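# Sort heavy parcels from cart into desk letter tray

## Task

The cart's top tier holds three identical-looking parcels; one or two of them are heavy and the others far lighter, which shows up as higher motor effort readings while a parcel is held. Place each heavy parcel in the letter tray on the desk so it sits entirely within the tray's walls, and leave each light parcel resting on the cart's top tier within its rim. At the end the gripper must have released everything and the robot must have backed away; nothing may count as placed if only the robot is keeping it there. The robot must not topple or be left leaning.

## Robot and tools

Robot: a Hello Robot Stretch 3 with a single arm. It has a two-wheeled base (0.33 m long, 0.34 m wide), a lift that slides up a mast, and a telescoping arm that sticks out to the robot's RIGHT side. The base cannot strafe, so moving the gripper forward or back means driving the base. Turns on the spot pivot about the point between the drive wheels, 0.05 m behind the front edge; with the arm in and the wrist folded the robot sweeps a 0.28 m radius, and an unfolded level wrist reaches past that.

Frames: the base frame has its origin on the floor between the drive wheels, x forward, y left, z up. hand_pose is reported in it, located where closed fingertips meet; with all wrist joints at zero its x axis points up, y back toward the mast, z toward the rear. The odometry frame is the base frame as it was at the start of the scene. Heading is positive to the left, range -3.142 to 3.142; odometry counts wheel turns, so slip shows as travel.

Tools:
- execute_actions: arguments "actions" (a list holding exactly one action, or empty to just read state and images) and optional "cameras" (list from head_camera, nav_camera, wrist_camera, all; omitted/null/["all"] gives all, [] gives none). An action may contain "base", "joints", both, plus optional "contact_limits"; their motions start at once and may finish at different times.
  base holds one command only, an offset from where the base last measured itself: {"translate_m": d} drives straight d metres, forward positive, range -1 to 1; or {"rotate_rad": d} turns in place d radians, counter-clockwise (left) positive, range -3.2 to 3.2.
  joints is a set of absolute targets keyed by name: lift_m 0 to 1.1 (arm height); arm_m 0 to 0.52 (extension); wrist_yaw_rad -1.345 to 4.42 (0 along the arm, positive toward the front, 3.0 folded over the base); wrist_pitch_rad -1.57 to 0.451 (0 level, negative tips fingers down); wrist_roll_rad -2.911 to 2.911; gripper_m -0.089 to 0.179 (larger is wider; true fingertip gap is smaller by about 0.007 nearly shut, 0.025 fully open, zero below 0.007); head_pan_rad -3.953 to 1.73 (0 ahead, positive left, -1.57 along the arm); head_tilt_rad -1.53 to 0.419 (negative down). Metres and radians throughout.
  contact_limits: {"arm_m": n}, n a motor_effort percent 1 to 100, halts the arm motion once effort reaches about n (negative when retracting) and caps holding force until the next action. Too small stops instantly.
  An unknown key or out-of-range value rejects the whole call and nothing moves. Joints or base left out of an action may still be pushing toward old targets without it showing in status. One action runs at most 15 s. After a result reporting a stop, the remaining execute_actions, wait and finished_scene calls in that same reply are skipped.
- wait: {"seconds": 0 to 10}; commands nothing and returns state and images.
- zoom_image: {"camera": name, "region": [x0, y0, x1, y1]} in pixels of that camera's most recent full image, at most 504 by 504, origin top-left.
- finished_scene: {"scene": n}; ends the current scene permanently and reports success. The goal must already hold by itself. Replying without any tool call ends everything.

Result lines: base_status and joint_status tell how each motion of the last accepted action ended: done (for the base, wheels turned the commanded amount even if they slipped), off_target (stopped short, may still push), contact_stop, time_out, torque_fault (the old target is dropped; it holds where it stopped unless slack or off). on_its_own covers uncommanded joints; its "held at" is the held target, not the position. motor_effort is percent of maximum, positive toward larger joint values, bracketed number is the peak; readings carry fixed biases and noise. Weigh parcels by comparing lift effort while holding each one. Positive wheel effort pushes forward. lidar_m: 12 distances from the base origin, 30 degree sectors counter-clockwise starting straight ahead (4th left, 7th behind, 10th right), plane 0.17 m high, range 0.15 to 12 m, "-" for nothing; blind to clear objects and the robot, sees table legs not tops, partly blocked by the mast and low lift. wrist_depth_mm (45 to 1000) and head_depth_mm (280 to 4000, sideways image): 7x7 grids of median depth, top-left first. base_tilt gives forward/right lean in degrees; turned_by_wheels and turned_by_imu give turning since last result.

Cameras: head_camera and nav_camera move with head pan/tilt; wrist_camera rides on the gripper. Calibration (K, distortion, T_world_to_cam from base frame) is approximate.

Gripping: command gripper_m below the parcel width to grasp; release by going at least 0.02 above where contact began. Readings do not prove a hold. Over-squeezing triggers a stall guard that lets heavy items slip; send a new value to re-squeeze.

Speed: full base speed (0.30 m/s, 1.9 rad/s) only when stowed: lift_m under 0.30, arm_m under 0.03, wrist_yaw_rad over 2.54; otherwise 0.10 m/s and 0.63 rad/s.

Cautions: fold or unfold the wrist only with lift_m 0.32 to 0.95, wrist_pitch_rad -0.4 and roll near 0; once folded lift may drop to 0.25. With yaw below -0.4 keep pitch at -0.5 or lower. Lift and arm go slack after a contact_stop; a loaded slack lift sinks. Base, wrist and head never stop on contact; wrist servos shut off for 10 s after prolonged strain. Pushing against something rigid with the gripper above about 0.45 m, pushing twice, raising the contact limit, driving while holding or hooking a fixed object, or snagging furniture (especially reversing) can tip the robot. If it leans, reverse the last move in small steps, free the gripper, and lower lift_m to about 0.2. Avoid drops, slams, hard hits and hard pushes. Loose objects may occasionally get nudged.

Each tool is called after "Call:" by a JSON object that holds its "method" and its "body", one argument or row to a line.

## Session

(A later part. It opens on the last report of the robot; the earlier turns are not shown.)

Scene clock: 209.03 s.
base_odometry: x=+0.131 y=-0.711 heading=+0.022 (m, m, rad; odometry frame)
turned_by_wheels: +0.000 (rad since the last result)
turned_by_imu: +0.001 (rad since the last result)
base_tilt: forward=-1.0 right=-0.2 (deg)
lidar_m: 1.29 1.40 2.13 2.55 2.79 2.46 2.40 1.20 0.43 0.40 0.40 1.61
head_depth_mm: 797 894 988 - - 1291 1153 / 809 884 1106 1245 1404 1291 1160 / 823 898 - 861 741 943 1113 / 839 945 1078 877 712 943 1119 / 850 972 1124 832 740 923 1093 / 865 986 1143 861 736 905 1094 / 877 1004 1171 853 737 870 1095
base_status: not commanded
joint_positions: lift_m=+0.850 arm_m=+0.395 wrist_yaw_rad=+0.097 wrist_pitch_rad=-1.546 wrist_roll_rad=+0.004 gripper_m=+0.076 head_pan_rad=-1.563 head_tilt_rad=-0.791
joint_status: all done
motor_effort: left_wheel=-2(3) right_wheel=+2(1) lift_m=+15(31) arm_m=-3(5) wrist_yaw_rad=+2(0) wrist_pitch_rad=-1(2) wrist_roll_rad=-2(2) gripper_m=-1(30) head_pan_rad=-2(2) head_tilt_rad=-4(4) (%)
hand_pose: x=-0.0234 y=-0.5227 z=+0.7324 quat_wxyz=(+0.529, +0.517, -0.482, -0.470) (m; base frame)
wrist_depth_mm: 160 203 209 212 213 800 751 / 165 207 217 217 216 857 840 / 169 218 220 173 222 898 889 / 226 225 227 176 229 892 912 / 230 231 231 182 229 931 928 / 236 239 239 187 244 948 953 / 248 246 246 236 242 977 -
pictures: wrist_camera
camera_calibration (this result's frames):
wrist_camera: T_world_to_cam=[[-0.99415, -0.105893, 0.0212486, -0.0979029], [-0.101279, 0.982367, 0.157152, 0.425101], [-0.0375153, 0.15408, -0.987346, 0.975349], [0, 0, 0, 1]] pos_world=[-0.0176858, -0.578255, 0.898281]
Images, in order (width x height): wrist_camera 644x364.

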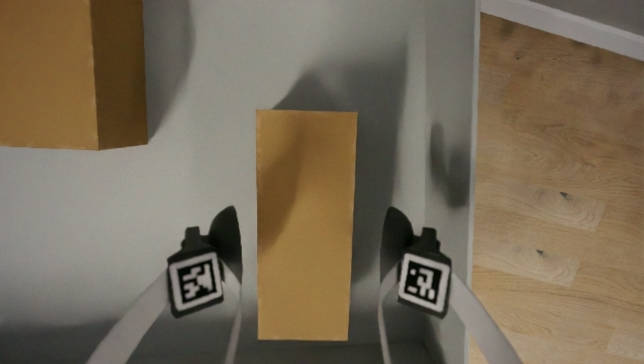

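Aligned.

Call:
{"method": "execute_actions", "body": {
  "actions": [
    {"joints":{"lift_m":0.806}}
  ],
  "cameras": []
}}

Call:
{"method": "execute_actions", "body": {
  "actions": [
    {"joints":{"gripper_m":0.02}}
  ],
  "cameras": []
}}

Call:
{"method": "execute_actions", "body": {
  "actions": [
    {"joints":{"lift_m":1.0}}
  ],
  "cameras": ["wrist_camera"]
}}

Call:
{"method": "execute_actions", "body": {
  "actions": [
    {"joints":{"arm_m":0.02,"lift_m":1.1,"wrist_yaw_rad":0,"head_pan_rad":0,"head_tilt_rad":-0.5}}
  ],
  "cameras": []
}}

Call:
{"method": "execute_actions", "body": {
  "actions": [
    {"base":{"rotate_rad":2.36}}
  ],
  "cameras": []
}}

Call:
{"method": "execute_actions", "body": {
  "actions": [
    {"base":{"translate_m":1.0}}
  ],
  "cameras": []
}}

Call:
{"method": "execute_actions", "body": {
  "actions": [
    {"base":{"translate_m":0.8}}
  ],
  "cameras": ["head_camera","nav_camera"]
}}

Scene clock: 218.80 s.
base_odometry: x=+0.131 y=-0.711 heading=+0.022 (m, m, rad; odometry frame)
turned_by_wheels: +0.000 (rad since the last result)
turned_by_imu: +0.001 (rad since the last result)
base_tilt: forward=-1.1 right=-0.2 (deg)
lidar_m: 1.29 1.40 2.12 2.55 2.79 2.45 2.39 1.20 0.43 0.40 0.40 1.62
head_depth_mm: 800 898 1017 - - - 1157 / 811 911 - 1241 1392 1286 1161 / 823 921 - 859 740 946 1116 / 839 950 1093 858 704 944 1115 / 848 963 1115 831 737 923 1095 / 863 981 1145 862 736 906 1094 / 881 1006 1173 853 738 869 1091
base_status: not commanded
joint_positions: lift_m=+0.806 arm_m=+0.395 wrist_yaw_rad=+0.097 wrist_pitch_rad=-1.546 wrist_roll_rad=+0.004 gripper_m=+0.076 head_pan_rad=-1.563 head_tilt_rad=-0.791
joint_status: all done
motor_effort: left_wheel=-3(4) right_wheel=+1(2) lift_m=+15(16) arm_m=-3(4) wrist_yaw_rad=+2(2) wrist_pitch_rad=-2(2) wrist_roll_rad=-2(2) gripper_m=+0(0) head_pan_rad=-2(2) head_tilt_rad=-4(4) (%)
hand_pose: x=-0.0234 y=-0.5227 z=+0.6884 quat_wxyz=(+0.529, +0.517, -0.482, -0.470) (m; base frame)
wrist_depth_mm: 149 168 169 170 171 136 736 / 150 173 174 175 176 137 820 / 147 177 177 129 181 139 829 / 182 182 181 132 185 141 868 / 186 187 136 136 188 155 890 / 192 192 140 139 197 157 913 / 198 197 197 144 201 175 919
pictures: none
No camera images: the call's "cameras" was empty. Leave "cameras" out to get every camera's image.

Scene clock: 219.83 s.
base_odometry: x=+0.131 y=-0.711 heading=+0.022 (m, m, rad; odometry frame)
turned_by_wheels: +0.000 (rad since the last result)
turned_by_imu: +0.000 (rad since the last result)
base_tilt: forward=-1.0 right=-0.2 (deg)
lidar_m: 1.29 1.40 2.12 2.55 2.79 2.46 2.39 1.20 0.43 0.40 0.40 1.62
head_depth_mm: 800 899 1026 - - - 1152 / 813 911 - 1244 1398 1284 1154 / 824 916 - 856 724 941 1117 / 833 949 1094 867 704 943 1113 / 849 962 1124 833 740 924 1103 / 862 982 1152 860 738 906 1095 / 880 1008 1172 849 736 871 1096
base_status: not commanded
joint_positions: lift_m=+0.806 arm_m=+0.395 wrist_yaw_rad=+0.097 wrist_pitch_rad=-1.545 wrist_roll_rad=+0.004 gripper_m=+0.021 head_pan_rad=-1.563 head_tilt_rad=-0.791
joint_status: all done
motor_effort: left_wheel=-2(2) right_wheel=+0(3) lift_m=+19(19) arm_m=-4(3) wrist_yaw_rad=+2(2) wrist_pitch_rad=-2(2) wrist_roll_rad=-2(2) gripper_m=-17(100) head_pan_rad=-2(2) head_tilt_rad=-3(3) (%)
hand_pose: x=-0.0233 y=-0.5230 z=+0.6882 quat_wxyz=(+0.529, +0.517, -0.482, -0.470) (m; base frame)
wrist_depth_mm: 149 168 169 170 171 135 746 / 149 172 173 174 176 137 830 / 148 177 177 127 180 139 856 / 180 181 181 131 184 141 868 / 185 185 134 133 188 154 884 / 191 191 138 137 - 157 935 / 196 197 199 141 201 147 910
pictures: none
No camera images: the call's "cameras" was empty. Leave "cameras" out to get every camera's image.

Scene clock: 222.43 s.
base_odometry: x=+0.131 y=-0.711 heading=+0.022 (m, m, rad; odometry frame)
turned_by_wheels: +0.000 (rad since the last result)
turned_by_imu: +0.001 (rad since the last result)
base_tilt: forward=-1.0 right=-0.1 (deg)
lidar_m: 1.29 1.40 2.12 2.56 2.79 2.46 2.40 1.20 0.43 0.40 0.40 1.61
head_depth_mm: - 912 1029 1204 1433 1307 1157 / - 924 1054 1234 1398 1285 1151 / - - 1050 812 756 947 1123 / 832 950 1075 832 739 943 1121 / 851 968 1123 834 740 925 1094 / 864 988 1148 859 737 907 1096 / 878 1003 1170 856 734 867 1096
base_status: not commanded
joint_positions: lift_m=+0.999 arm_m=+0.395 wrist_yaw_rad=+0.097 wrist_pitch_rad=-1.544 wrist_roll_rad=+0.004 gripper_m=+0.021 head_pan_rad=-1.563 head_tilt_rad=-0.791
joint_status: all done
motor_effort: left_wheel=-2(2) right_wheel=+0(0) lift_m=+38(40) arm_m=-3(4) wrist_yaw_rad=+2(2) wrist_pitch_rad=-2(2) wrist_roll_rad=-2(2) gripper_m=-16(17) head_pan_rad=-2(2) head_tilt_rad=-3(4) (%)
hand_pose: x=-0.0233 y=-0.5231 z=+0.8813 quat_wxyz=(+0.529, +0.516, -0.483, -0.469) (m; base frame)
wrist_depth_mm: 342 340 346 352 929 898 759 / 349 351 359 360 - - - / 362 363 360 126 - - - / 367 374 367 130 - - - / 381 379 135 133 - - - / 372 384 137 137 - - - / - - - 141 - - -
pictures: wrist_camera
camera_calibration (this result's frames):
wrist_camera: T_world_to_cam=[[-0.994147, -0.105927, 0.0212644, -0.101103], [-0.101377, 0.982638, 0.155389, 0.403842], [-0.0373551, 0.152324, -0.987624, 1.12178], [0, 0, 0, 1]] pos_world=[-0.0176673, -0.578414, 1.04729]
Images, in order (width x height): wrist_camera 644x364.

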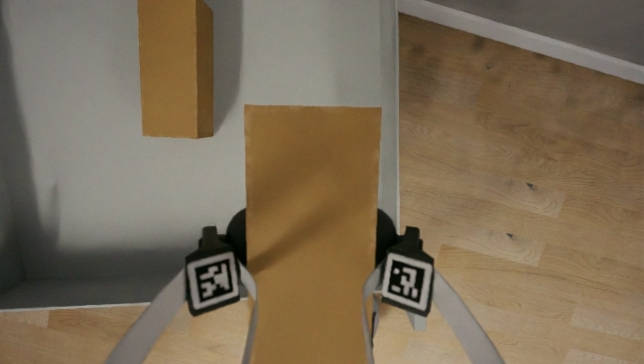

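Scene clock: 226.40 s.
base_odometry: x=+0.131 y=-0.711 heading=+0.022 (m, m, rad; odometry frame)
turned_by_wheels: +0.000 (rad since the last result)
turned_by_imu: +0.001 (rad since the last result)
base_tilt: forward=-1.0 right=-0.2 (deg)
lidar_m: 1.29 1.40 2.13 2.55 2.79 2.46 2.40 1.20 0.43 0.40 0.40 1.62
head_depth_mm: 1560 1685 1828 1994 1988 1586 1322 / 1577 1721 1871 2051 1998 1595 1315 / 1593 1732 1321 1414 1622 1588 1314 / 1624 1749 1316 1410 1574 1587 1322 / 1640 1766 1332 1430 1607 1590 1322 / 1658 1778 1356 1447 1629 1579 1314 / 1689 1828 1369 1473 1652 1576 1314
base_status: not commanded
joint_positions: lift_m=+1.099 arm_m=+0.020 wrist_yaw_rad=+0.002 wrist_pitch_rad=-1.543 wrist_roll_rad=+0.003 gripper_m=+0.021 head_pan_rad=-0.007 head_tilt_rad=-0.507
joint_status: all done
motor_effort: left_wheel=-3(2) right_wheel=+0(1) lift_m=+38(39) arm_m=-3(3) wrist_yaw_rad=-1(1) wrist_pitch_rad=-2(3) wrist_roll_rad=-2(2) gripper_m=-17(18) head_pan_rad=+2(27) head_tilt_rad=+2(19) (%)
hand_pose: x=-0.0217 y=-0.1483 z=+0.9813 quat_wxyz=(+0.506, +0.493, -0.507, -0.494) (m; base frame)
wrist_depth_mm: - 660 676 678 - - - / - - - - - - - / - - - 127 - - - / - - - 130 - - - / - - 134 133 - - - / - - 137 136 - - - / - - - 141 - - -
pictures: none
No camera images: the call's "cameras" was empty. Leave "cameras" out to get every camera's image.

Scene clock: 231.07 s.
base_odometry: x=+0.131 y=-0.711 heading=+2.382 (m, m, rad; odometry frame)
turned_by_wheels: +2.360 (rad since the last result)
turned_by_imu: +2.372 (rad since the last result)
base_tilt: forward=-1.1 right=-0.2 (deg)
lidar_m: 2.95 2.46 1.58 1.04 0.40 0.40 0.43 1.29 1.30 1.62 2.80 2.54
head_depth_mm: 2893 3062 3240 2619 2000 1588 1328 / 3122 3350 3513 2693 1998 1586 1319 / 3248 3535 3702 2686 1987 1589 1316 / 2978 3176 3453 2673 1966 1570 1323 / 2801 2992 3283 2619 1985 1584 1314 / 2627 2740 3068 2672 1981 1580 1305 / 2479 2613 2847 2610 1953 1583 1315
base_status: done
joint_positions: lift_m=+1.099 arm_m=+0.020 wrist_yaw_rad=+0.002 wrist_pitch_rad=-1.543 wrist_roll_rad=+0.003 gripper_m=+0.021 head_pan_rad=-0.007 head_tilt_rad=-0.507
joint_status: not commanded
motor_effort: left_wheel=-3(9) right_wheel=+2(5) lift_m=+38(38) arm_m=-4(4) wrist_yaw_rad=-1(1) wrist_pitch_rad=-3(3) wrist_roll_rad=-2(2) gripper_m=-17(18) head_pan_rad=+3(3) head_tilt_rad=+2(2) (%)
hand_pose: x=-0.0217 y=-0.1483 z=+0.9813 quat_wxyz=(+0.506, +0.493, -0.507, -0.494) (m; base frame)
wrist_depth_mm: - - - - - - - / - - - - - - - / - - - 127 - - - / - - - 130 - - - / - - 135 134 - - - / - - 137 137 - 774 788 / - - - 141 809 807 507
pictures: none
No camera images: the call's "cameras" was empty. Leave "cameras" out to get every camera's image.

Scene clock: 242.23 s.
base_odometry: x=-0.594 y=-0.022 heading=+2.381 (m, m, rad; odometry frame)
turned_by_wheels: +0.000 (rad since the last result)
turned_by_imu: +0.006 (rad since the last result)
base_tilt: forward=-1.0 right=-0.2 (deg)
lidar_m: 1.95 1.62 2.08 1.68 1.56 1.26 1.29 2.07 2.08 2.38 1.94 1.95
head_depth_mm: 2270 2380 2541 2571 1996 1592 1326 / 2433 2629 2817 2644 1986 1584 1325 / 2327 2517 2822 2680 1988 1580 1320 / 2169 2266 2547 2433 1987 1582 1317 / 2046 2061 2394 2514 1967 1572 1309 / 1906 1959 2217 2381 1988 1576 1316 / 1798 1875 2061 2231 1975 1588 1314
base_status: done
joint_positions: lift_m=+1.099 arm_m=+0.020 wrist_yaw_rad=+0.002 wrist_pitch_rad=-1.543 wrist_roll_rad=+0.003 gripper_m=+0.021 head_pan_rad=-0.007 head_tilt_rad=-0.507
joint_status: not commanded
motor_effort: left_wheel=-3(4) right_wheel=+1(6) lift_m=+38(38) arm_m=-4(4) wrist_yaw_rad=-1(1) wrist_pitch_rad=-3(3) wrist_roll_rad=-2(2) gripper_m=-16(16) head_pan_rad=+2(3) head_tilt_rad=+2(2) (%)
hand_pose: x=-0.0217 y=-0.1483 z=+0.9813 quat_wxyz=(+0.506, +0.493, -0.507, -0.494) (m; base frame)
wrist_depth_mm: - - - - - - - / - - - - - - - / - - - 127 - - - / - - - 130 - - - / - - 135 133 - - - / - - 137 137 - - - / - - - 141 - - -
pictures: none
No camera images: the call's "cameras" was empty. Leave "cameras" out to get every camera's image.

Scene clock: 251.40 s.
base_odometry: x=-1.173 y=+0.529 heading=+2.381 (m, m, rad; odometry frame)
turned_by_wheels: +0.000 (rad since the last result)
turned_by_imu: +0.005 (rad since the last result)
base_tilt: forward=-1.0 right=-0.2 (deg)
lidar_m: 1.15 1.43 1.13 1.81 2.04 2.06 2.02 2.70 2.72 1.72 1.44 1.74
head_depth_mm: 1770 1873 1998 2130 1982 1582 1316 / 1728 1918 2033 2303 1980 1592 1325 / 1604 1752 1108 2152 1993 1585 1321 / 1497 1632 1096 1282 1851 1537 1317 / 1395 1520 1097 847 1871 1573 1313 / 1307 1422 1013 793 1798 1580 1322 / 1241 1329 1048 753 1675 1573 1320
base_status: done
joint_positions: lift_m=+1.099 arm_m=+0.020 wrist_yaw_rad=+0.002 wrist_pitch_rad=-1.543 wrist_roll_rad=+0.003 gripper_m=+0.021 head_pan_rad=-0.007 head_tilt_rad=-0.507
joint_status: not commanded
motor_effort: left_wheel=-2(5) right_wheel=+2(6) lift_m=+38(38) arm_m=-4(4) wrist_yaw_rad=-1(1) wrist_pitch_rad=-3(3) wrist_roll_rad=-2(2) gripper_m=-16(17) head_pan_rad=+3(2) head_tilt_rad=+3(3) (%)
hand_pose: x=-0.0217 y=-0.1483 z=+0.9813 quat_wxyz=(+0.506, +0.493, -0.507, -0.494) (m; base frame)
wrist_depth_mm: - - - - - - - / - - - - - - - / - - - 126 - - - / - - - 130 - - - / - - 134 134 - - - / - - 137 137 - - - / - - - 141 - - -
pictures: head_camera (sideways: a quarter turn clockwise sets it upright), nav_camera (sideways: a quarter turn counterclockwise sets it upright)
camera_calibration (this result's frames):
head_camera: T_world_to_cam=[[-0.481295, -0.0212452, -0.876301, 1.16876], [-0.0097486, 0.999774, -0.0188844, 0.0275795], [0.876504, -0.000546266, -0.481394, 0.581821], [0, 0, 0, 1]] pos_world=[0.0528172, -0.00242504, 1.30479]
nav_camera: T_world_to_cam=[[0.516549, -0.0294827, 0.85575, -1.08253], [0.0103236, -0.99912, -0.0406537, 0.100054], [0.856195, 0.029834, -0.51579, 0.624662], [0, 0, 0, 1]] pos_world=[0.0233154, 0.049414, 1.25264]
Images, in order (width x height): head_camera 896x504, nav_camera 672x504.

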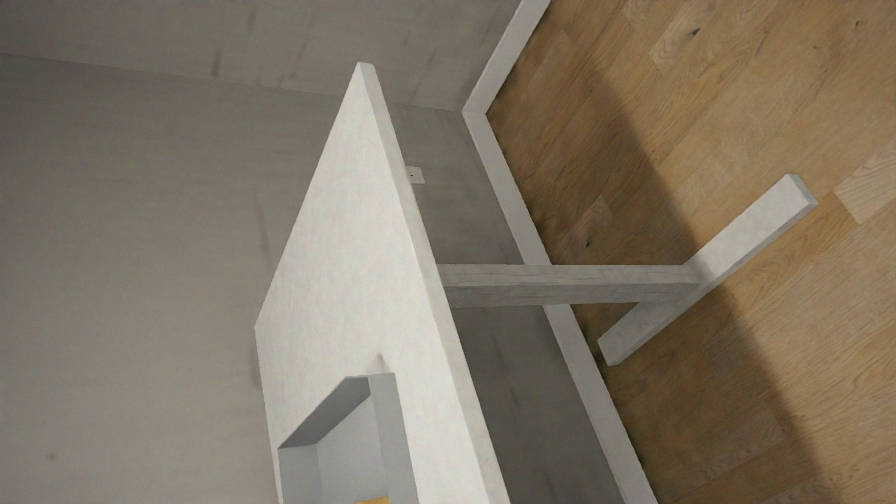

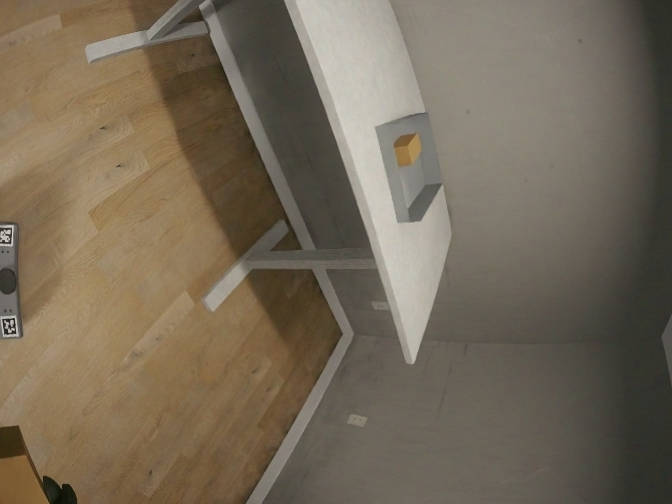

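Call:
{"method": "execute_actions", "body": {
  "actions": [
    {"base":{"translate_m":0.44},"joints":{"wrist_pitch_rad":-0.45}}
  ],
  "cameras": []
}}

Call:
{"method": "execute_actions", "body": {
  "actions": [
    {"base":{"rotate_rad":2.17},"joints":{"head_pan_rad":-1.57,"head_tilt_rad":-0.8}}
  ],
  "cameras": []
}}

Call:
{"method": "execute_actions", "body": {
  "actions": [
    {"joints":{"arm_m":0.2}}
  ],
  "cameras": ["head_camera","wrist_camera"]
}}

Scene clock: 259.70 s.
base_odometry: x=-1.492 y=+0.832 heading=+2.381 (m, m, rad; odometry frame)
turned_by_wheels: +0.000 (rad since the last result)
turned_by_imu: +0.003 (rad since the last result)
base_tilt: forward=-1.0 right=-0.2 (deg)
lidar_m: 0.72 1.08 1.09 1.03 2.28 2.33 2.45 3.01 2.39 1.28 1.40 1.48
head_depth_mm: 1406 1521 1662 1774 562 1588 1330 / 1309 1431 1598 1624 541 1547 1325 / 1203 1311 1457 725 540 470 1326 / 1124 1217 1320 724 539 442 1293 / 1053 1136 1177 721 537 429 1193 / 986 1069 1090 720 536 427 383 / 931 999 1032 717 535 427 363
base_status: done
joint_positions: lift_m=+1.099 arm_m=+0.020 wrist_yaw_rad=+0.002 wrist_pitch_rad=-0.513 wrist_roll_rad=+0.003 gripper_m=+0.021 head_pan_rad=-0.007 head_tilt_rad=-0.507
joint_status: wrist_pitch_rad off_target (ended at -0.513, target -0.450)
motor_effort: left_wheel=-3(4) right_wheel=+1(7) lift_m=+38(38) arm_m=-3(4) wrist_yaw_rad=-1(1) wrist_pitch_rad=+23(24) wrist_roll_rad=-2(2) gripper_m=-17(17) head_pan_rad=+3(3) head_tilt_rad=+3(2) (%)
hand_pose: x=-0.0212 y=-0.3767 z=+1.0913 quat_wxyz=(+0.683, +0.180, -0.685, -0.180) (m; base frame)
wrist_depth_mm: 920 - - - - - - / - - - - - - - / - - - 128 - - - / - - - 130 - - - / - - - 133 - - - / - - 136 137 - - - / - - - 139 - - -
pictures: none
No camera images: the call's "cameras" was empty. Leave "cameras" out to get every camera's image.

Scene clock: 264.07 s.
base_odometry: x=-1.492 y=+0.832 heading=-1.732 (m, m, rad; odometry frame)
turned_by_wheels: +2.170 (rad since the last result)
turned_by_imu: +2.181 (rad since the last result)
base_tilt: forward=-1.0 right=-0.2 (deg)
lidar_m: 2.28 2.36 2.46 3.02 2.22 1.28 1.46 1.49 0.71 1.08 1.10 1.03
head_depth_mm: - - - 452 420 1255 1129 / - - - - 419 1308 1160 / - - - 445 419 1319 1147 / 928 698 544 462 417 1306 1152 / 921 725 526 475 417 1306 1149 / 918 728 561 473 417 1308 1152 / 920 759 564 472 417 1307 1148
base_status: done
joint_positions: lift_m=+1.099 arm_m=+0.020 wrist_yaw_rad=+0.001 wrist_pitch_rad=-0.513 wrist_roll_rad=+0.003 gripper_m=+0.021 head_pan_rad=-1.563 head_tilt_rad=-0.790
joint_status: all done
motor_effort: left_wheel=-3(10) right_wheel=+1(6) lift_m=+38(38) arm_m=-3(3) wrist_yaw_rad=-1(1) wrist_pitch_rad=+23(24) wrist_roll_rad=-2(2) gripper_m=-17(16) head_pan_rad=-3(27) head_tilt_rad=-4(20) (%)
hand_pose: x=-0.0213 y=-0.3768 z=+1.0914 quat_wxyz=(+0.683, +0.180, -0.685, -0.180) (m; base frame)
wrist_depth_mm: 715 743 729 774 763 801 817 / 609 633 534 533 650 646 862 / 485 478 392 127 482 510 516 / 395 369 309 131 397 412 419 / 335 315 297 133 334 350 355 / 294 281 136 136 300 300 305 / 259 261 256 140 266 270 269
pictures: none
No camera images: the call's "cameras" was empty. Leave "cameras" out to get every camera's image.

Scene clock: 266.63 s.
base_odometry: x=-1.492 y=+0.832 heading=-1.732 (m, m, rad; odometry frame)
turned_by_wheels: +0.000 (rad since the last result)
turned_by_imu: +0.001 (rad since the last result)
base_tilt: forward=-1.0 right=-0.2 (deg)
lidar_m: 2.28 2.36 2.45 3.03 2.21 1.28 1.46 1.49 0.72 1.08 1.10 1.03
head_depth_mm: 959 769 589 477 420 1252 1129 / 958 716 568 470 420 1313 1160 / - 483 583 476 419 1310 1149 / 916 696 581 474 418 1303 1144 / 921 721 524 474 417 1307 1149 / 916 726 560 473 417 1298 1153 / 913 757 563 473 415 1304 1151
base_status: not commanded
joint_positions: lift_m=+1.099 arm_m=+0.200 wrist_yaw_rad=+0.001 wrist_pitch_rad=-0.512 wrist_roll_rad=+0.003 gripper_m=+0.021 head_pan_rad=-1.563 head_tilt_rad=-0.790
joint_status: all done
motor_effort: left_wheel=-3(3) right_wheel=+2(2) lift_m=+38(38) arm_m=+4(4) wrist_yaw_rad=-1(1) wrist_pitch_rad=+23(23) wrist_roll_rad=-2(2) gripper_m=-17(17) head_pan_rad=-2(2) head_tilt_rad=-4(4) (%)
hand_pose: x=-0.0213 y=-0.5561 z=+1.0915 quat_wxyz=(+0.683, +0.179, -0.685, -0.179) (m; base frame)
wrist_depth_mm: 559 569 584 597 604 621 630 / 591 603 631 634 641 667 693 / 477 478 378 127 496 498 513 / 392 372 386 130 379 410 411 / 336 301 254 133 337 349 352 / 276 270 135 136 297 302 300 / 219 251 211 139 256 265 266
pictures: head_camera (sideways: a quarter turn clockwise sets it upright), wrist_camera
camera_calibration (this result's frames):
head_camera: T_world_to_cam=[[-0.0300474, 0.706404, -0.707171, 0.945522], [0.999487, 0.0290599, -0.0134395, 0.0143285], [0.0110566, -0.707212, -0.706915, 0.880484], [0, 0, 0, 1]] pos_world=[0.00435419, -0.0456479, 1.29127]
wrist_camera: T_world_to_cam=[[-0.999745, 0.0117901, 0.0192755, -0.0395775], [-0.00726032, 0.640216, -0.768161, 1.22343], [-0.0213972, -0.768105, -0.639966, 0.443473], [0, 0, 0, 1]] pos_world=[-0.0211959, -0.442158, 1.22436]
Images, in order (width x height): head_camera 896x504, wrist_camera 644x364.

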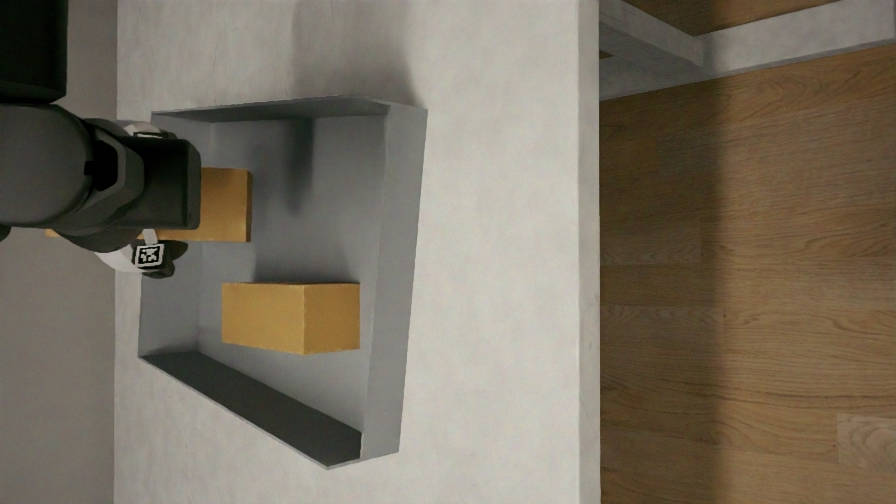

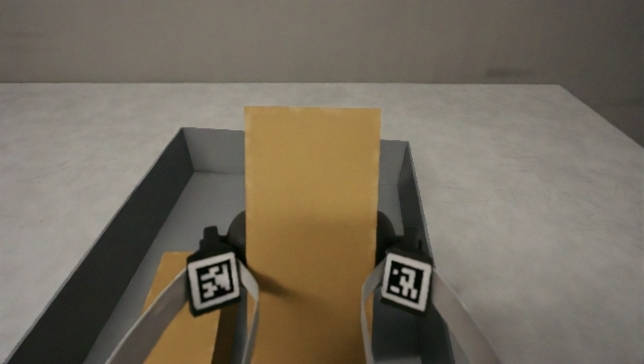

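Call:
{"method": "execute_actions", "body": {
  "actions": [
    {"joints":{"arm_m":0.335,"wrist_pitch_rad":-0.95}}
  ],
  "cameras": ["head_camera","wrist_camera"]
}}

Scene clock: 270.33 s.
base_odometry: x=-1.492 y=+0.832 heading=-1.732 (m, m, rad; odometry frame)
turned_by_wheels: +0.000 (rad since the last result)
turned_by_imu: +0.001 (rad since the last result)
base_tilt: forward=-1.0 right=-0.2 (deg)
lidar_m: 2.28 2.35 2.46 3.03 2.22 1.28 1.46 1.49 0.71 1.08 1.11 1.03
head_depth_mm: 935 770 589 476 420 1260 1127 / 931 715 569 471 419 1311 1160 / - 560 564 475 418 1311 1155 / 923 670 563 475 418 1305 1155 / 923 722 525 474 418 1310 1146 / 919 726 559 472 417 1311 1149 / 912 757 563 472 417 1314 1143
base_status: not commanded
joint_positions: lift_m=+1.099 arm_m=+0.335 wrist_yaw_rad=+0.001 wrist_pitch_rad=-0.983 wrist_roll_rad=+0.003 gripper_m=+0.021 head_pan_rad=-1.563 head_tilt_rad=-0.790
joint_status: all done
motor_effort: left_wheel=-3(3) right_wheel=+2(2) lift_m=+38(38) arm_m=+3(6) wrist_yaw_rad=+0(1) wrist_pitch_rad=+12(24) wrist_roll_rad=-2(2) gripper_m=-17(18) head_pan_rad=-2(2) head_tilt_rad=-4(4) (%)
hand_pose: x=-0.0215 y=-0.6017 z=+1.0115 quat_wxyz=(+0.623, +0.334, -0.624, -0.334) (m; base frame)
wrist_depth_mm: 277 246 245 238 234 301 305 / 211 260 268 267 265 280 282 / 209 246 245 128 251 257 261 / 213 233 229 131 234 240 245 / 213 167 135 133 221 223 230 / 201 157 136 137 - 211 216 / 150 150 188 140 199 200 204
pictures: head_camera (sideways: a quarter turn clockwise sets it upright), wrist_camera
camera_calibration (this result's frames):
head_camera: T_world_to_cam=[[-0.0300398, 0.706417, -0.707158, 0.945505], [0.999488, 0.0290492, -0.0134391, 0.014328], [0.0110487, -0.707199, -0.706928, 0.880501], [0, 0, 0, 1]] pos_world=[0.00435369, -0.0456477, 1.29126]
wrist_camera: T_world_to_cam=[[-0.999732, 0.00206281, 0.0230766, -0.0473568], [-0.00720769, 0.918913, -0.394395, 0.980749], [-0.022019, -0.394455, -0.918651, 0.864004], [0, 0, 0, 1]] pos_world=[-0.0212507, -0.560314, 1.18161]
Images, in order (width x height): head_camera 896x504, wrist_camera 644x364.

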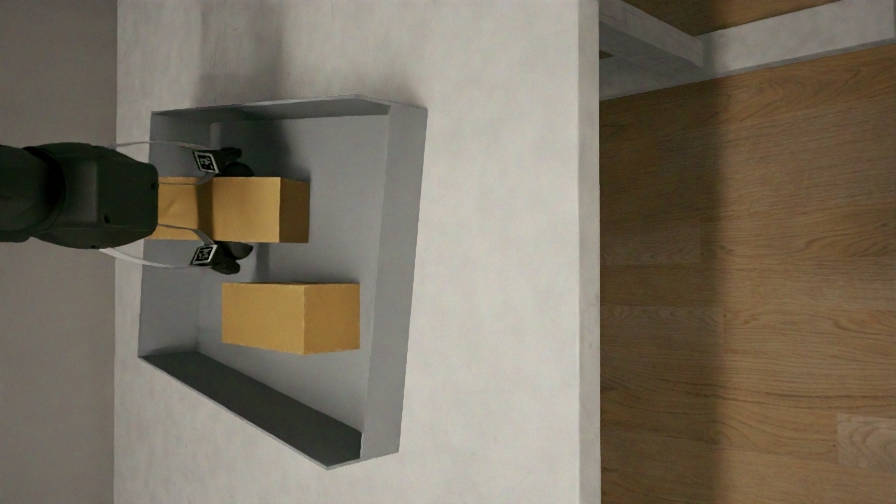

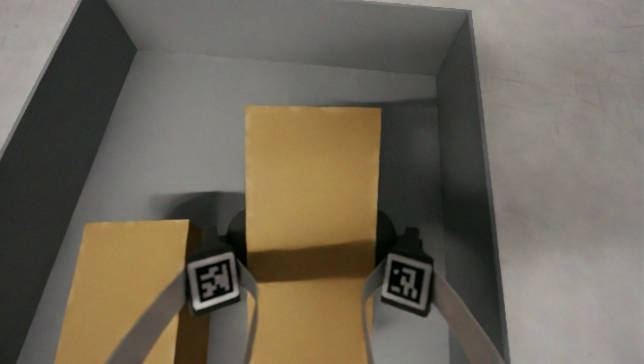

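Call:
{"method": "execute_actions", "body": {
  "actions": [
    {"joints":{"arm_m":0.315}}
  ],
  "cameras": []
}}

Call:
{"method": "execute_actions", "body": {
  "actions": [
    {"joints":{"wrist_pitch_rad":-1.2}}
  ],
  "cameras": ["head_camera","wrist_camera"]
}}

Scene clock: 272.27 s.
base_odometry: x=-1.492 y=+0.832 heading=-1.732 (m, m, rad; odometry frame)
turned_by_wheels: +0.000 (rad since the last result)
turned_by_imu: +0.001 (rad since the last result)
base_tilt: forward=-1.0 right=-0.2 (deg)
lidar_m: 2.28 2.35 2.46 3.02 2.22 1.28 1.46 1.49 0.72 1.08 1.11 1.03
head_depth_mm: 934 771 589 476 420 1258 1132 / 932 717 567 471 420 1306 1154 / - 549 545 475 418 1310 1153 / 924 698 562 473 418 1315 1154 / 919 723 525 473 417 1309 1150 / 919 727 559 473 417 1309 1145 / 922 756 562 472 416 1294 1147
base_status: not commanded
joint_positions: lift_m=+1.099 arm_m=+0.315 wrist_yaw_rad=+0.001 wrist_pitch_rad=-0.983 wrist_roll_rad=+0.003 gripper_m=+0.021 head_pan_rad=-1.563 head_tilt_rad=-0.790
joint_status: all done
motor_effort: left_wheel=-3(3) right_wheel=+2(2) lift_m=+38(37) arm_m=-3(2) wrist_yaw_rad=+0(0) wrist_pitch_rad=+12(12) wrist_roll_rad=-2(2) gripper_m=-17(16) head_pan_rad=-2(2) head_tilt_rad=-4(4) (%)
hand_pose: x=-0.0215 y=-0.5824 z=+1.0115 quat_wxyz=(+0.623, +0.334, -0.624, -0.334) (m; base frame)
wrist_depth_mm: 280 263 268 262 251 300 300 / 211 261 270 272 269 277 284 / 212 246 247 127 248 253 263 / 215 230 231 130 234 239 243 / 213 167 135 134 221 224 228 / 200 157 137 137 - 210 214 / 152 150 186 140 199 200 205
pictures: none
No camera images: the call's "cameras" was empty. Leave "cameras" out to get every camera's image.

Scene clock: 273.07 s.
base_odometry: x=-1.492 y=+0.832 heading=-1.732 (m, m, rad; odometry frame)
turned_by_wheels: +0.000 (rad since the last result)
turned_by_imu: +0.000 (rad since the last result)
base_tilt: forward=-1.0 right=-0.2 (deg)
lidar_m: 2.28 2.36 2.46 3.03 2.22 1.27 1.46 1.49 0.72 1.08 1.10 1.03
head_depth_mm: 934 769 588 478 419 1255 1131 / 930 720 568 471 420 1321 1156 / - 685 512 475 418 1308 1154 / 921 711 529 476 418 1318 1151 / 924 720 525 474 416 1309 1156 / 917 727 561 473 417 1312 1150 / 916 755 563 472 416 1306 1149
base_status: not commanded
joint_positions: lift_m=+1.099 arm_m=+0.315 wrist_yaw_rad=+0.001 wrist_pitch_rad=-1.210 wrist_roll_rad=+0.003 gripper_m=+0.021 head_pan_rad=-1.563 head_tilt_rad=-0.790
joint_status: all done
motor_effort: left_wheel=-3(3) right_wheel=+2(2) lift_m=+36(38) arm_m=-3(3) wrist_yaw_rad=+0(1) wrist_pitch_rad=+4(12) wrist_roll_rad=-2(2) gripper_m=-17(17) head_pan_rad=-2(2) head_tilt_rad=-5(3) (%)
hand_pose: x=-0.0216 y=-0.5283 z=+0.9900 quat_wxyz=(+0.581, +0.402, -0.582, -0.403) (m; base frame)
wrist_depth_mm: 209 219 219 221 223 201 231 / 200 158 214 217 217 192 223 / 195 154 188 135 211 186 216 / 196 150 187 135 205 180 212 / 146 146 135 135 201 173 206 / 142 143 136 137 - 168 201 / 140 141 187 137 192 195 196
pictures: head_camera (sideways: a quarter turn clockwise sets it upright), wrist_camera
camera_calibration (this result's frames):
head_camera: T_world_to_cam=[[-0.0300395, 0.706417, -0.707158, 0.945505], [0.999488, 0.0290488, -0.0134391, 0.014328], [0.0110485, -0.707199, -0.706928, 0.880501], [0, 0, 0, 1]] pos_world=[0.00435367, -0.0456477, 1.29126]
wrist_camera: T_world_to_cam=[[-0.999727, -0.00301002, 0.0231895, -0.0498733], [-0.00708108, 0.984089, -0.177538, 0.724555], [-0.0222862, -0.177653, -0.983841, 1.05219], [0, 0, 0, 1]] pos_world=[-0.0212797, -0.52625, 1.16498]
Images, in order (width x height): head_camera 896x504, wrist_camera 644x364.

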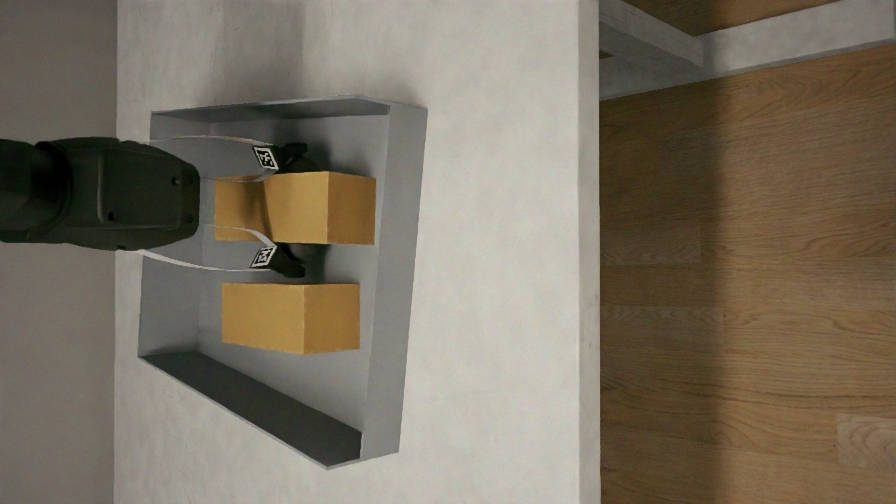

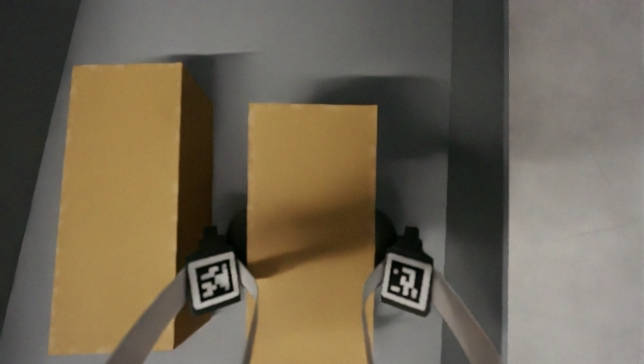

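Call:
{"method": "execute_actions", "body": {
  "actions": [
    {"joints":{"arm_m":0.335}}
  ],
  "cameras": []
}}

Call:
{"method": "execute_actions", "body": {
  "actions": [
    {"joints":{"gripper_m":0.066}}
  ],
  "cameras": []
}}

Call:
{"method": "execute_actions", "body": {
  "actions": [
    {"joints":{"wrist_pitch_rad":-0.4}}
  ],
  "cameras": []
}}

Call:
{"method": "execute_actions", "body": {
  "actions": [
    {"joints":{"arm_m":0.0}}
  ],
  "cameras": ["wrist_camera"]
}}

Scene clock: 275.47 s.
base_odometry: x=-1.492 y=+0.832 heading=-1.732 (m, m, rad; odometry frame)
turned_by_wheels: +0.000 (rad since the last result)
turned_by_imu: +0.001 (rad since the last result)
base_tilt: forward=-1.0 right=-0.2 (deg)
lidar_m: 2.28 2.35 2.46 3.03 2.22 1.27 1.46 1.49 0.72 1.08 1.10 1.03
head_depth_mm: 935 771 590 476 420 1247 1128 / 933 716 569 470 420 1314 1160 / - 696 529 475 418 1311 1158 / 923 705 532 475 419 1312 1155 / 923 725 525 473 417 1315 1148 / 918 728 559 473 417 1310 1148 / 915 752 562 472 416 1314 1151
base_status: not commanded
joint_positions: lift_m=+1.099 arm_m=+0.335 wrist_yaw_rad=+0.001 wrist_pitch_rad=-1.219 wrist_roll_rad=+0.003 gripper_m=+0.021 head_pan_rad=-1.563 head_tilt_rad=-0.790
joint_status: all done
motor_effort: left_wheel=-2(2) right_wheel=+2(2) lift_m=+36(36) arm_m=+4(4) wrist_yaw_rad=-1(1) wrist_pitch_rad=+7(8) wrist_roll_rad=-2(2) gripper_m=-16(18) head_pan_rad=-2(3) head_tilt_rad=-4(4) (%)
hand_pose: x=-0.0216 y=-0.5453 z=+0.9893 quat_wxyz=(+0.579, +0.404, -0.580, -0.406) (m; base frame)
wrist_depth_mm: 208 215 218 221 220 204 226 / 207 210 213 214 214 195 223 / 177 153 192 135 210 190 216 / 150 149 189 135 205 183 210 / 146 145 135 135 200 176 206 / 142 143 136 136 - 172 200 / 139 139 180 136 191 192 196
pictures: none
No camera images: the call's "cameras" was empty. Leave "cameras" out to get every camera's image.

Scene clock: 276.50 s.
base_odometry: x=-1.492 y=+0.832 heading=-1.732 (m, m, rad; odometry frame)
turned_by_wheels: +0.000 (rad since the last result)
turned_by_imu: +0.000 (rad since the last result)
base_tilt: forward=-1.0 right=-0.2 (deg)
lidar_m: 2.28 2.35 2.46 3.03 2.22 1.28 1.46 1.49 0.71 1.08 1.11 1.03
head_depth_mm: 935 773 592 477 420 1255 1124 / 933 723 569 472 420 1316 1154 / - 706 528 475 419 1314 1155 / 927 724 537 475 418 1314 1155 / 920 724 525 474 418 1308 1151 / 917 730 561 473 417 1306 1149 / 917 757 563 472 416 1305 1148
base_status: not commanded
joint_positions: lift_m=+1.100 arm_m=+0.335 wrist_yaw_rad=+0.001 wrist_pitch_rad=-1.207 wrist_roll_rad=+0.003 gripper_m=+0.066 head_pan_rad=-1.563 head_tilt_rad=-0.790
joint_status: all done
motor_effort: left_wheel=-2(3) right_wheel=+1(2) lift_m=+34(36) arm_m=+3(4) wrist_yaw_rad=+0(1) wrist_pitch_rad=+2(7) wrist_roll_rad=-2(2) gripper_m=-1(92) head_pan_rad=-2(2) head_tilt_rad=-3(4) (%)
hand_pose: x=-0.0216 y=-0.5483 z=+0.9902 quat_wxyz=(+0.582, +0.401, -0.583, -0.402) (m; base frame)
wrist_depth_mm: 208 220 221 222 224 204 230 / 210 213 215 216 218 196 224 / 178 155 209 157 213 191 219 / 196 151 189 153 206 183 213 / 147 147 150 149 203 177 207 / 144 143 145 145 - 172 201 / 140 140 179 142 191 194 197
pictures: none
No camera images: the call's "cameras" was empty. Leave "cameras" out to get every camera's image.

Scene clock: 277.73 s.
base_odometry: x=-1.492 y=+0.832 heading=-1.732 (m, m, rad; odometry frame)
turned_by_wheels: +0.000 (rad since the last result)
turned_by_imu: +0.000 (rad since the last result)
base_tilt: forward=-1.1 right=-0.2 (deg)
lidar_m: 2.28 2.35 2.46 3.01 2.22 1.28 1.46 1.49 0.72 1.08 1.10 1.03
head_depth_mm: 931 769 590 478 419 1252 1133 / 930 716 568 470 419 1312 1161 / 957 708 529 474 419 1308 1154 / 923 715 545 475 418 1309 1158 / 923 723 524 474 417 1307 1156 / 916 725 560 473 416 1305 1152 / 917 760 561 472 416 1299 1153
base_status: not commanded
joint_positions: lift_m=+1.100 arm_m=+0.335 wrist_yaw_rad=+0.001 wrist_pitch_rad=-0.419 wrist_roll_rad=+0.003 gripper_m=+0.066 head_pan_rad=-1.563 head_tilt_rad=-0.790
joint_status: all done
motor_effort: left_wheel=-3(2) right_wheel=+1(1) lift_m=+34(34) arm_m=+3(4) wrist_yaw_rad=-1(1) wrist_pitch_rad=+7(6) wrist_roll_rad=-2(2) gripper_m=+0(1) head_pan_rad=-2(2) head_tilt_rad=-4(4) (%)
hand_pose: x=-0.0213 y=-0.7039 z=+1.1121 quat_wxyz=(+0.691, +0.147, -0.692, -0.147) (m; base frame)
wrist_depth_mm: 436 442 453 462 463 471 477 / 480 482 493 503 515 526 528 / 515 532 531 559 567 581 581 / 460 467 469 478 483 484 494 / 384 381 398 387 403 398 405 / 321 277 285 278 - 337 336 / 280 265 283 283 279 290 290
pictures: none
No camera images: the call's "cameras" was empty. Leave "cameras" out to get every camera's image.

Scene clock: 281.40 s.
base_odometry: x=-1.492 y=+0.832 heading=-1.732 (m, m, rad; odometry frame)
turned_by_wheels: +0.000 (rad since the last result)
turned_by_imu: +0.001 (rad since the last result)
base_tilt: forward=-1.1 right=-0.2 (deg)
lidar_m: 2.28 2.35 2.45 3.03 2.22 1.27 1.46 1.49 0.71 1.08 1.10 1.03
head_depth_mm: - - - - 1053 1252 1125 / - - - - 1416 1313 1156 / - - - - 419 1311 1156 / 924 720 545 474 418 1312 1153 / 922 723 526 473 418 1309 1149 / 920 729 559 472 417 1305 1148 / 916 758 562 472 417 1307 1155
base_status: not commanded
joint_positions: lift_m=+1.100 arm_m=+0.002 wrist_yaw_rad=+0.001 wrist_pitch_rad=-0.418 wrist_roll_rad=+0.003 gripper_m=+0.066 head_pan_rad=-1.563 head_tilt_rad=-0.790
joint_status: all done
joint sent to its limit — the command would take arm_m past its lower limit, so that joint was sent only as far as its limit.
motor_effort: left_wheel=-3(3) right_wheel=+1(1) lift_m=+34(34) arm_m=-4(7) wrist_yaw_rad=+0(1) wrist_pitch_rad=+7(7) wrist_roll_rad=-2(2) gripper_m=+0(0) head_pan_rad=-2(2) head_tilt_rad=-4(4) (%)
hand_pose: x=-0.0213 y=-0.3715 z=+1.1123 quat_wxyz=(+0.691, +0.147, -0.693, -0.147) (m; base frame)
wrist_depth_mm: 718 714 748 765 782 797 805 / 769 783 787 827 841 843 892 / 590 586 551 545 618 648 953 / 469 442 430 439 484 483 497 / 380 354 360 339 409 402 405 / 326 311 317 330 - 340 342 / 284 284 284 281 283 291 291
pictures: wrist_camera
camera_calibration (this result's frames):
wrist_camera: T_world_to_cam=[[-0.999747, 0.0135327, 0.0179838, -0.0400533], [-0.00719616, 0.5649, -0.825128, 1.15659], [-0.0213253, -0.825048, -0.56466, 0.493639], [0, 0, 0, 1]] pos_world=[-0.0211932, -0.245539, 1.23379]
Images, in order (width x height): wrist_camera 644x364.

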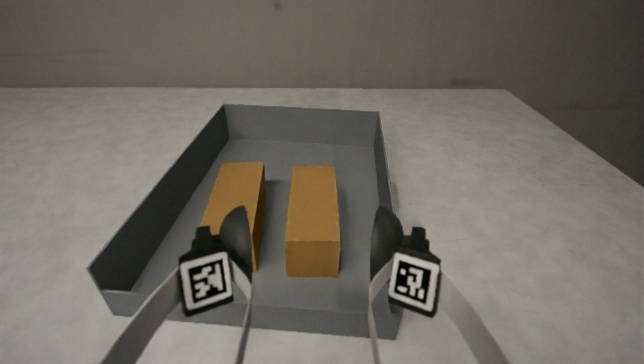

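Call:
{"method": "finished_scene", "body": {
  "scene": 2
}}

The scene is finished: the task was done.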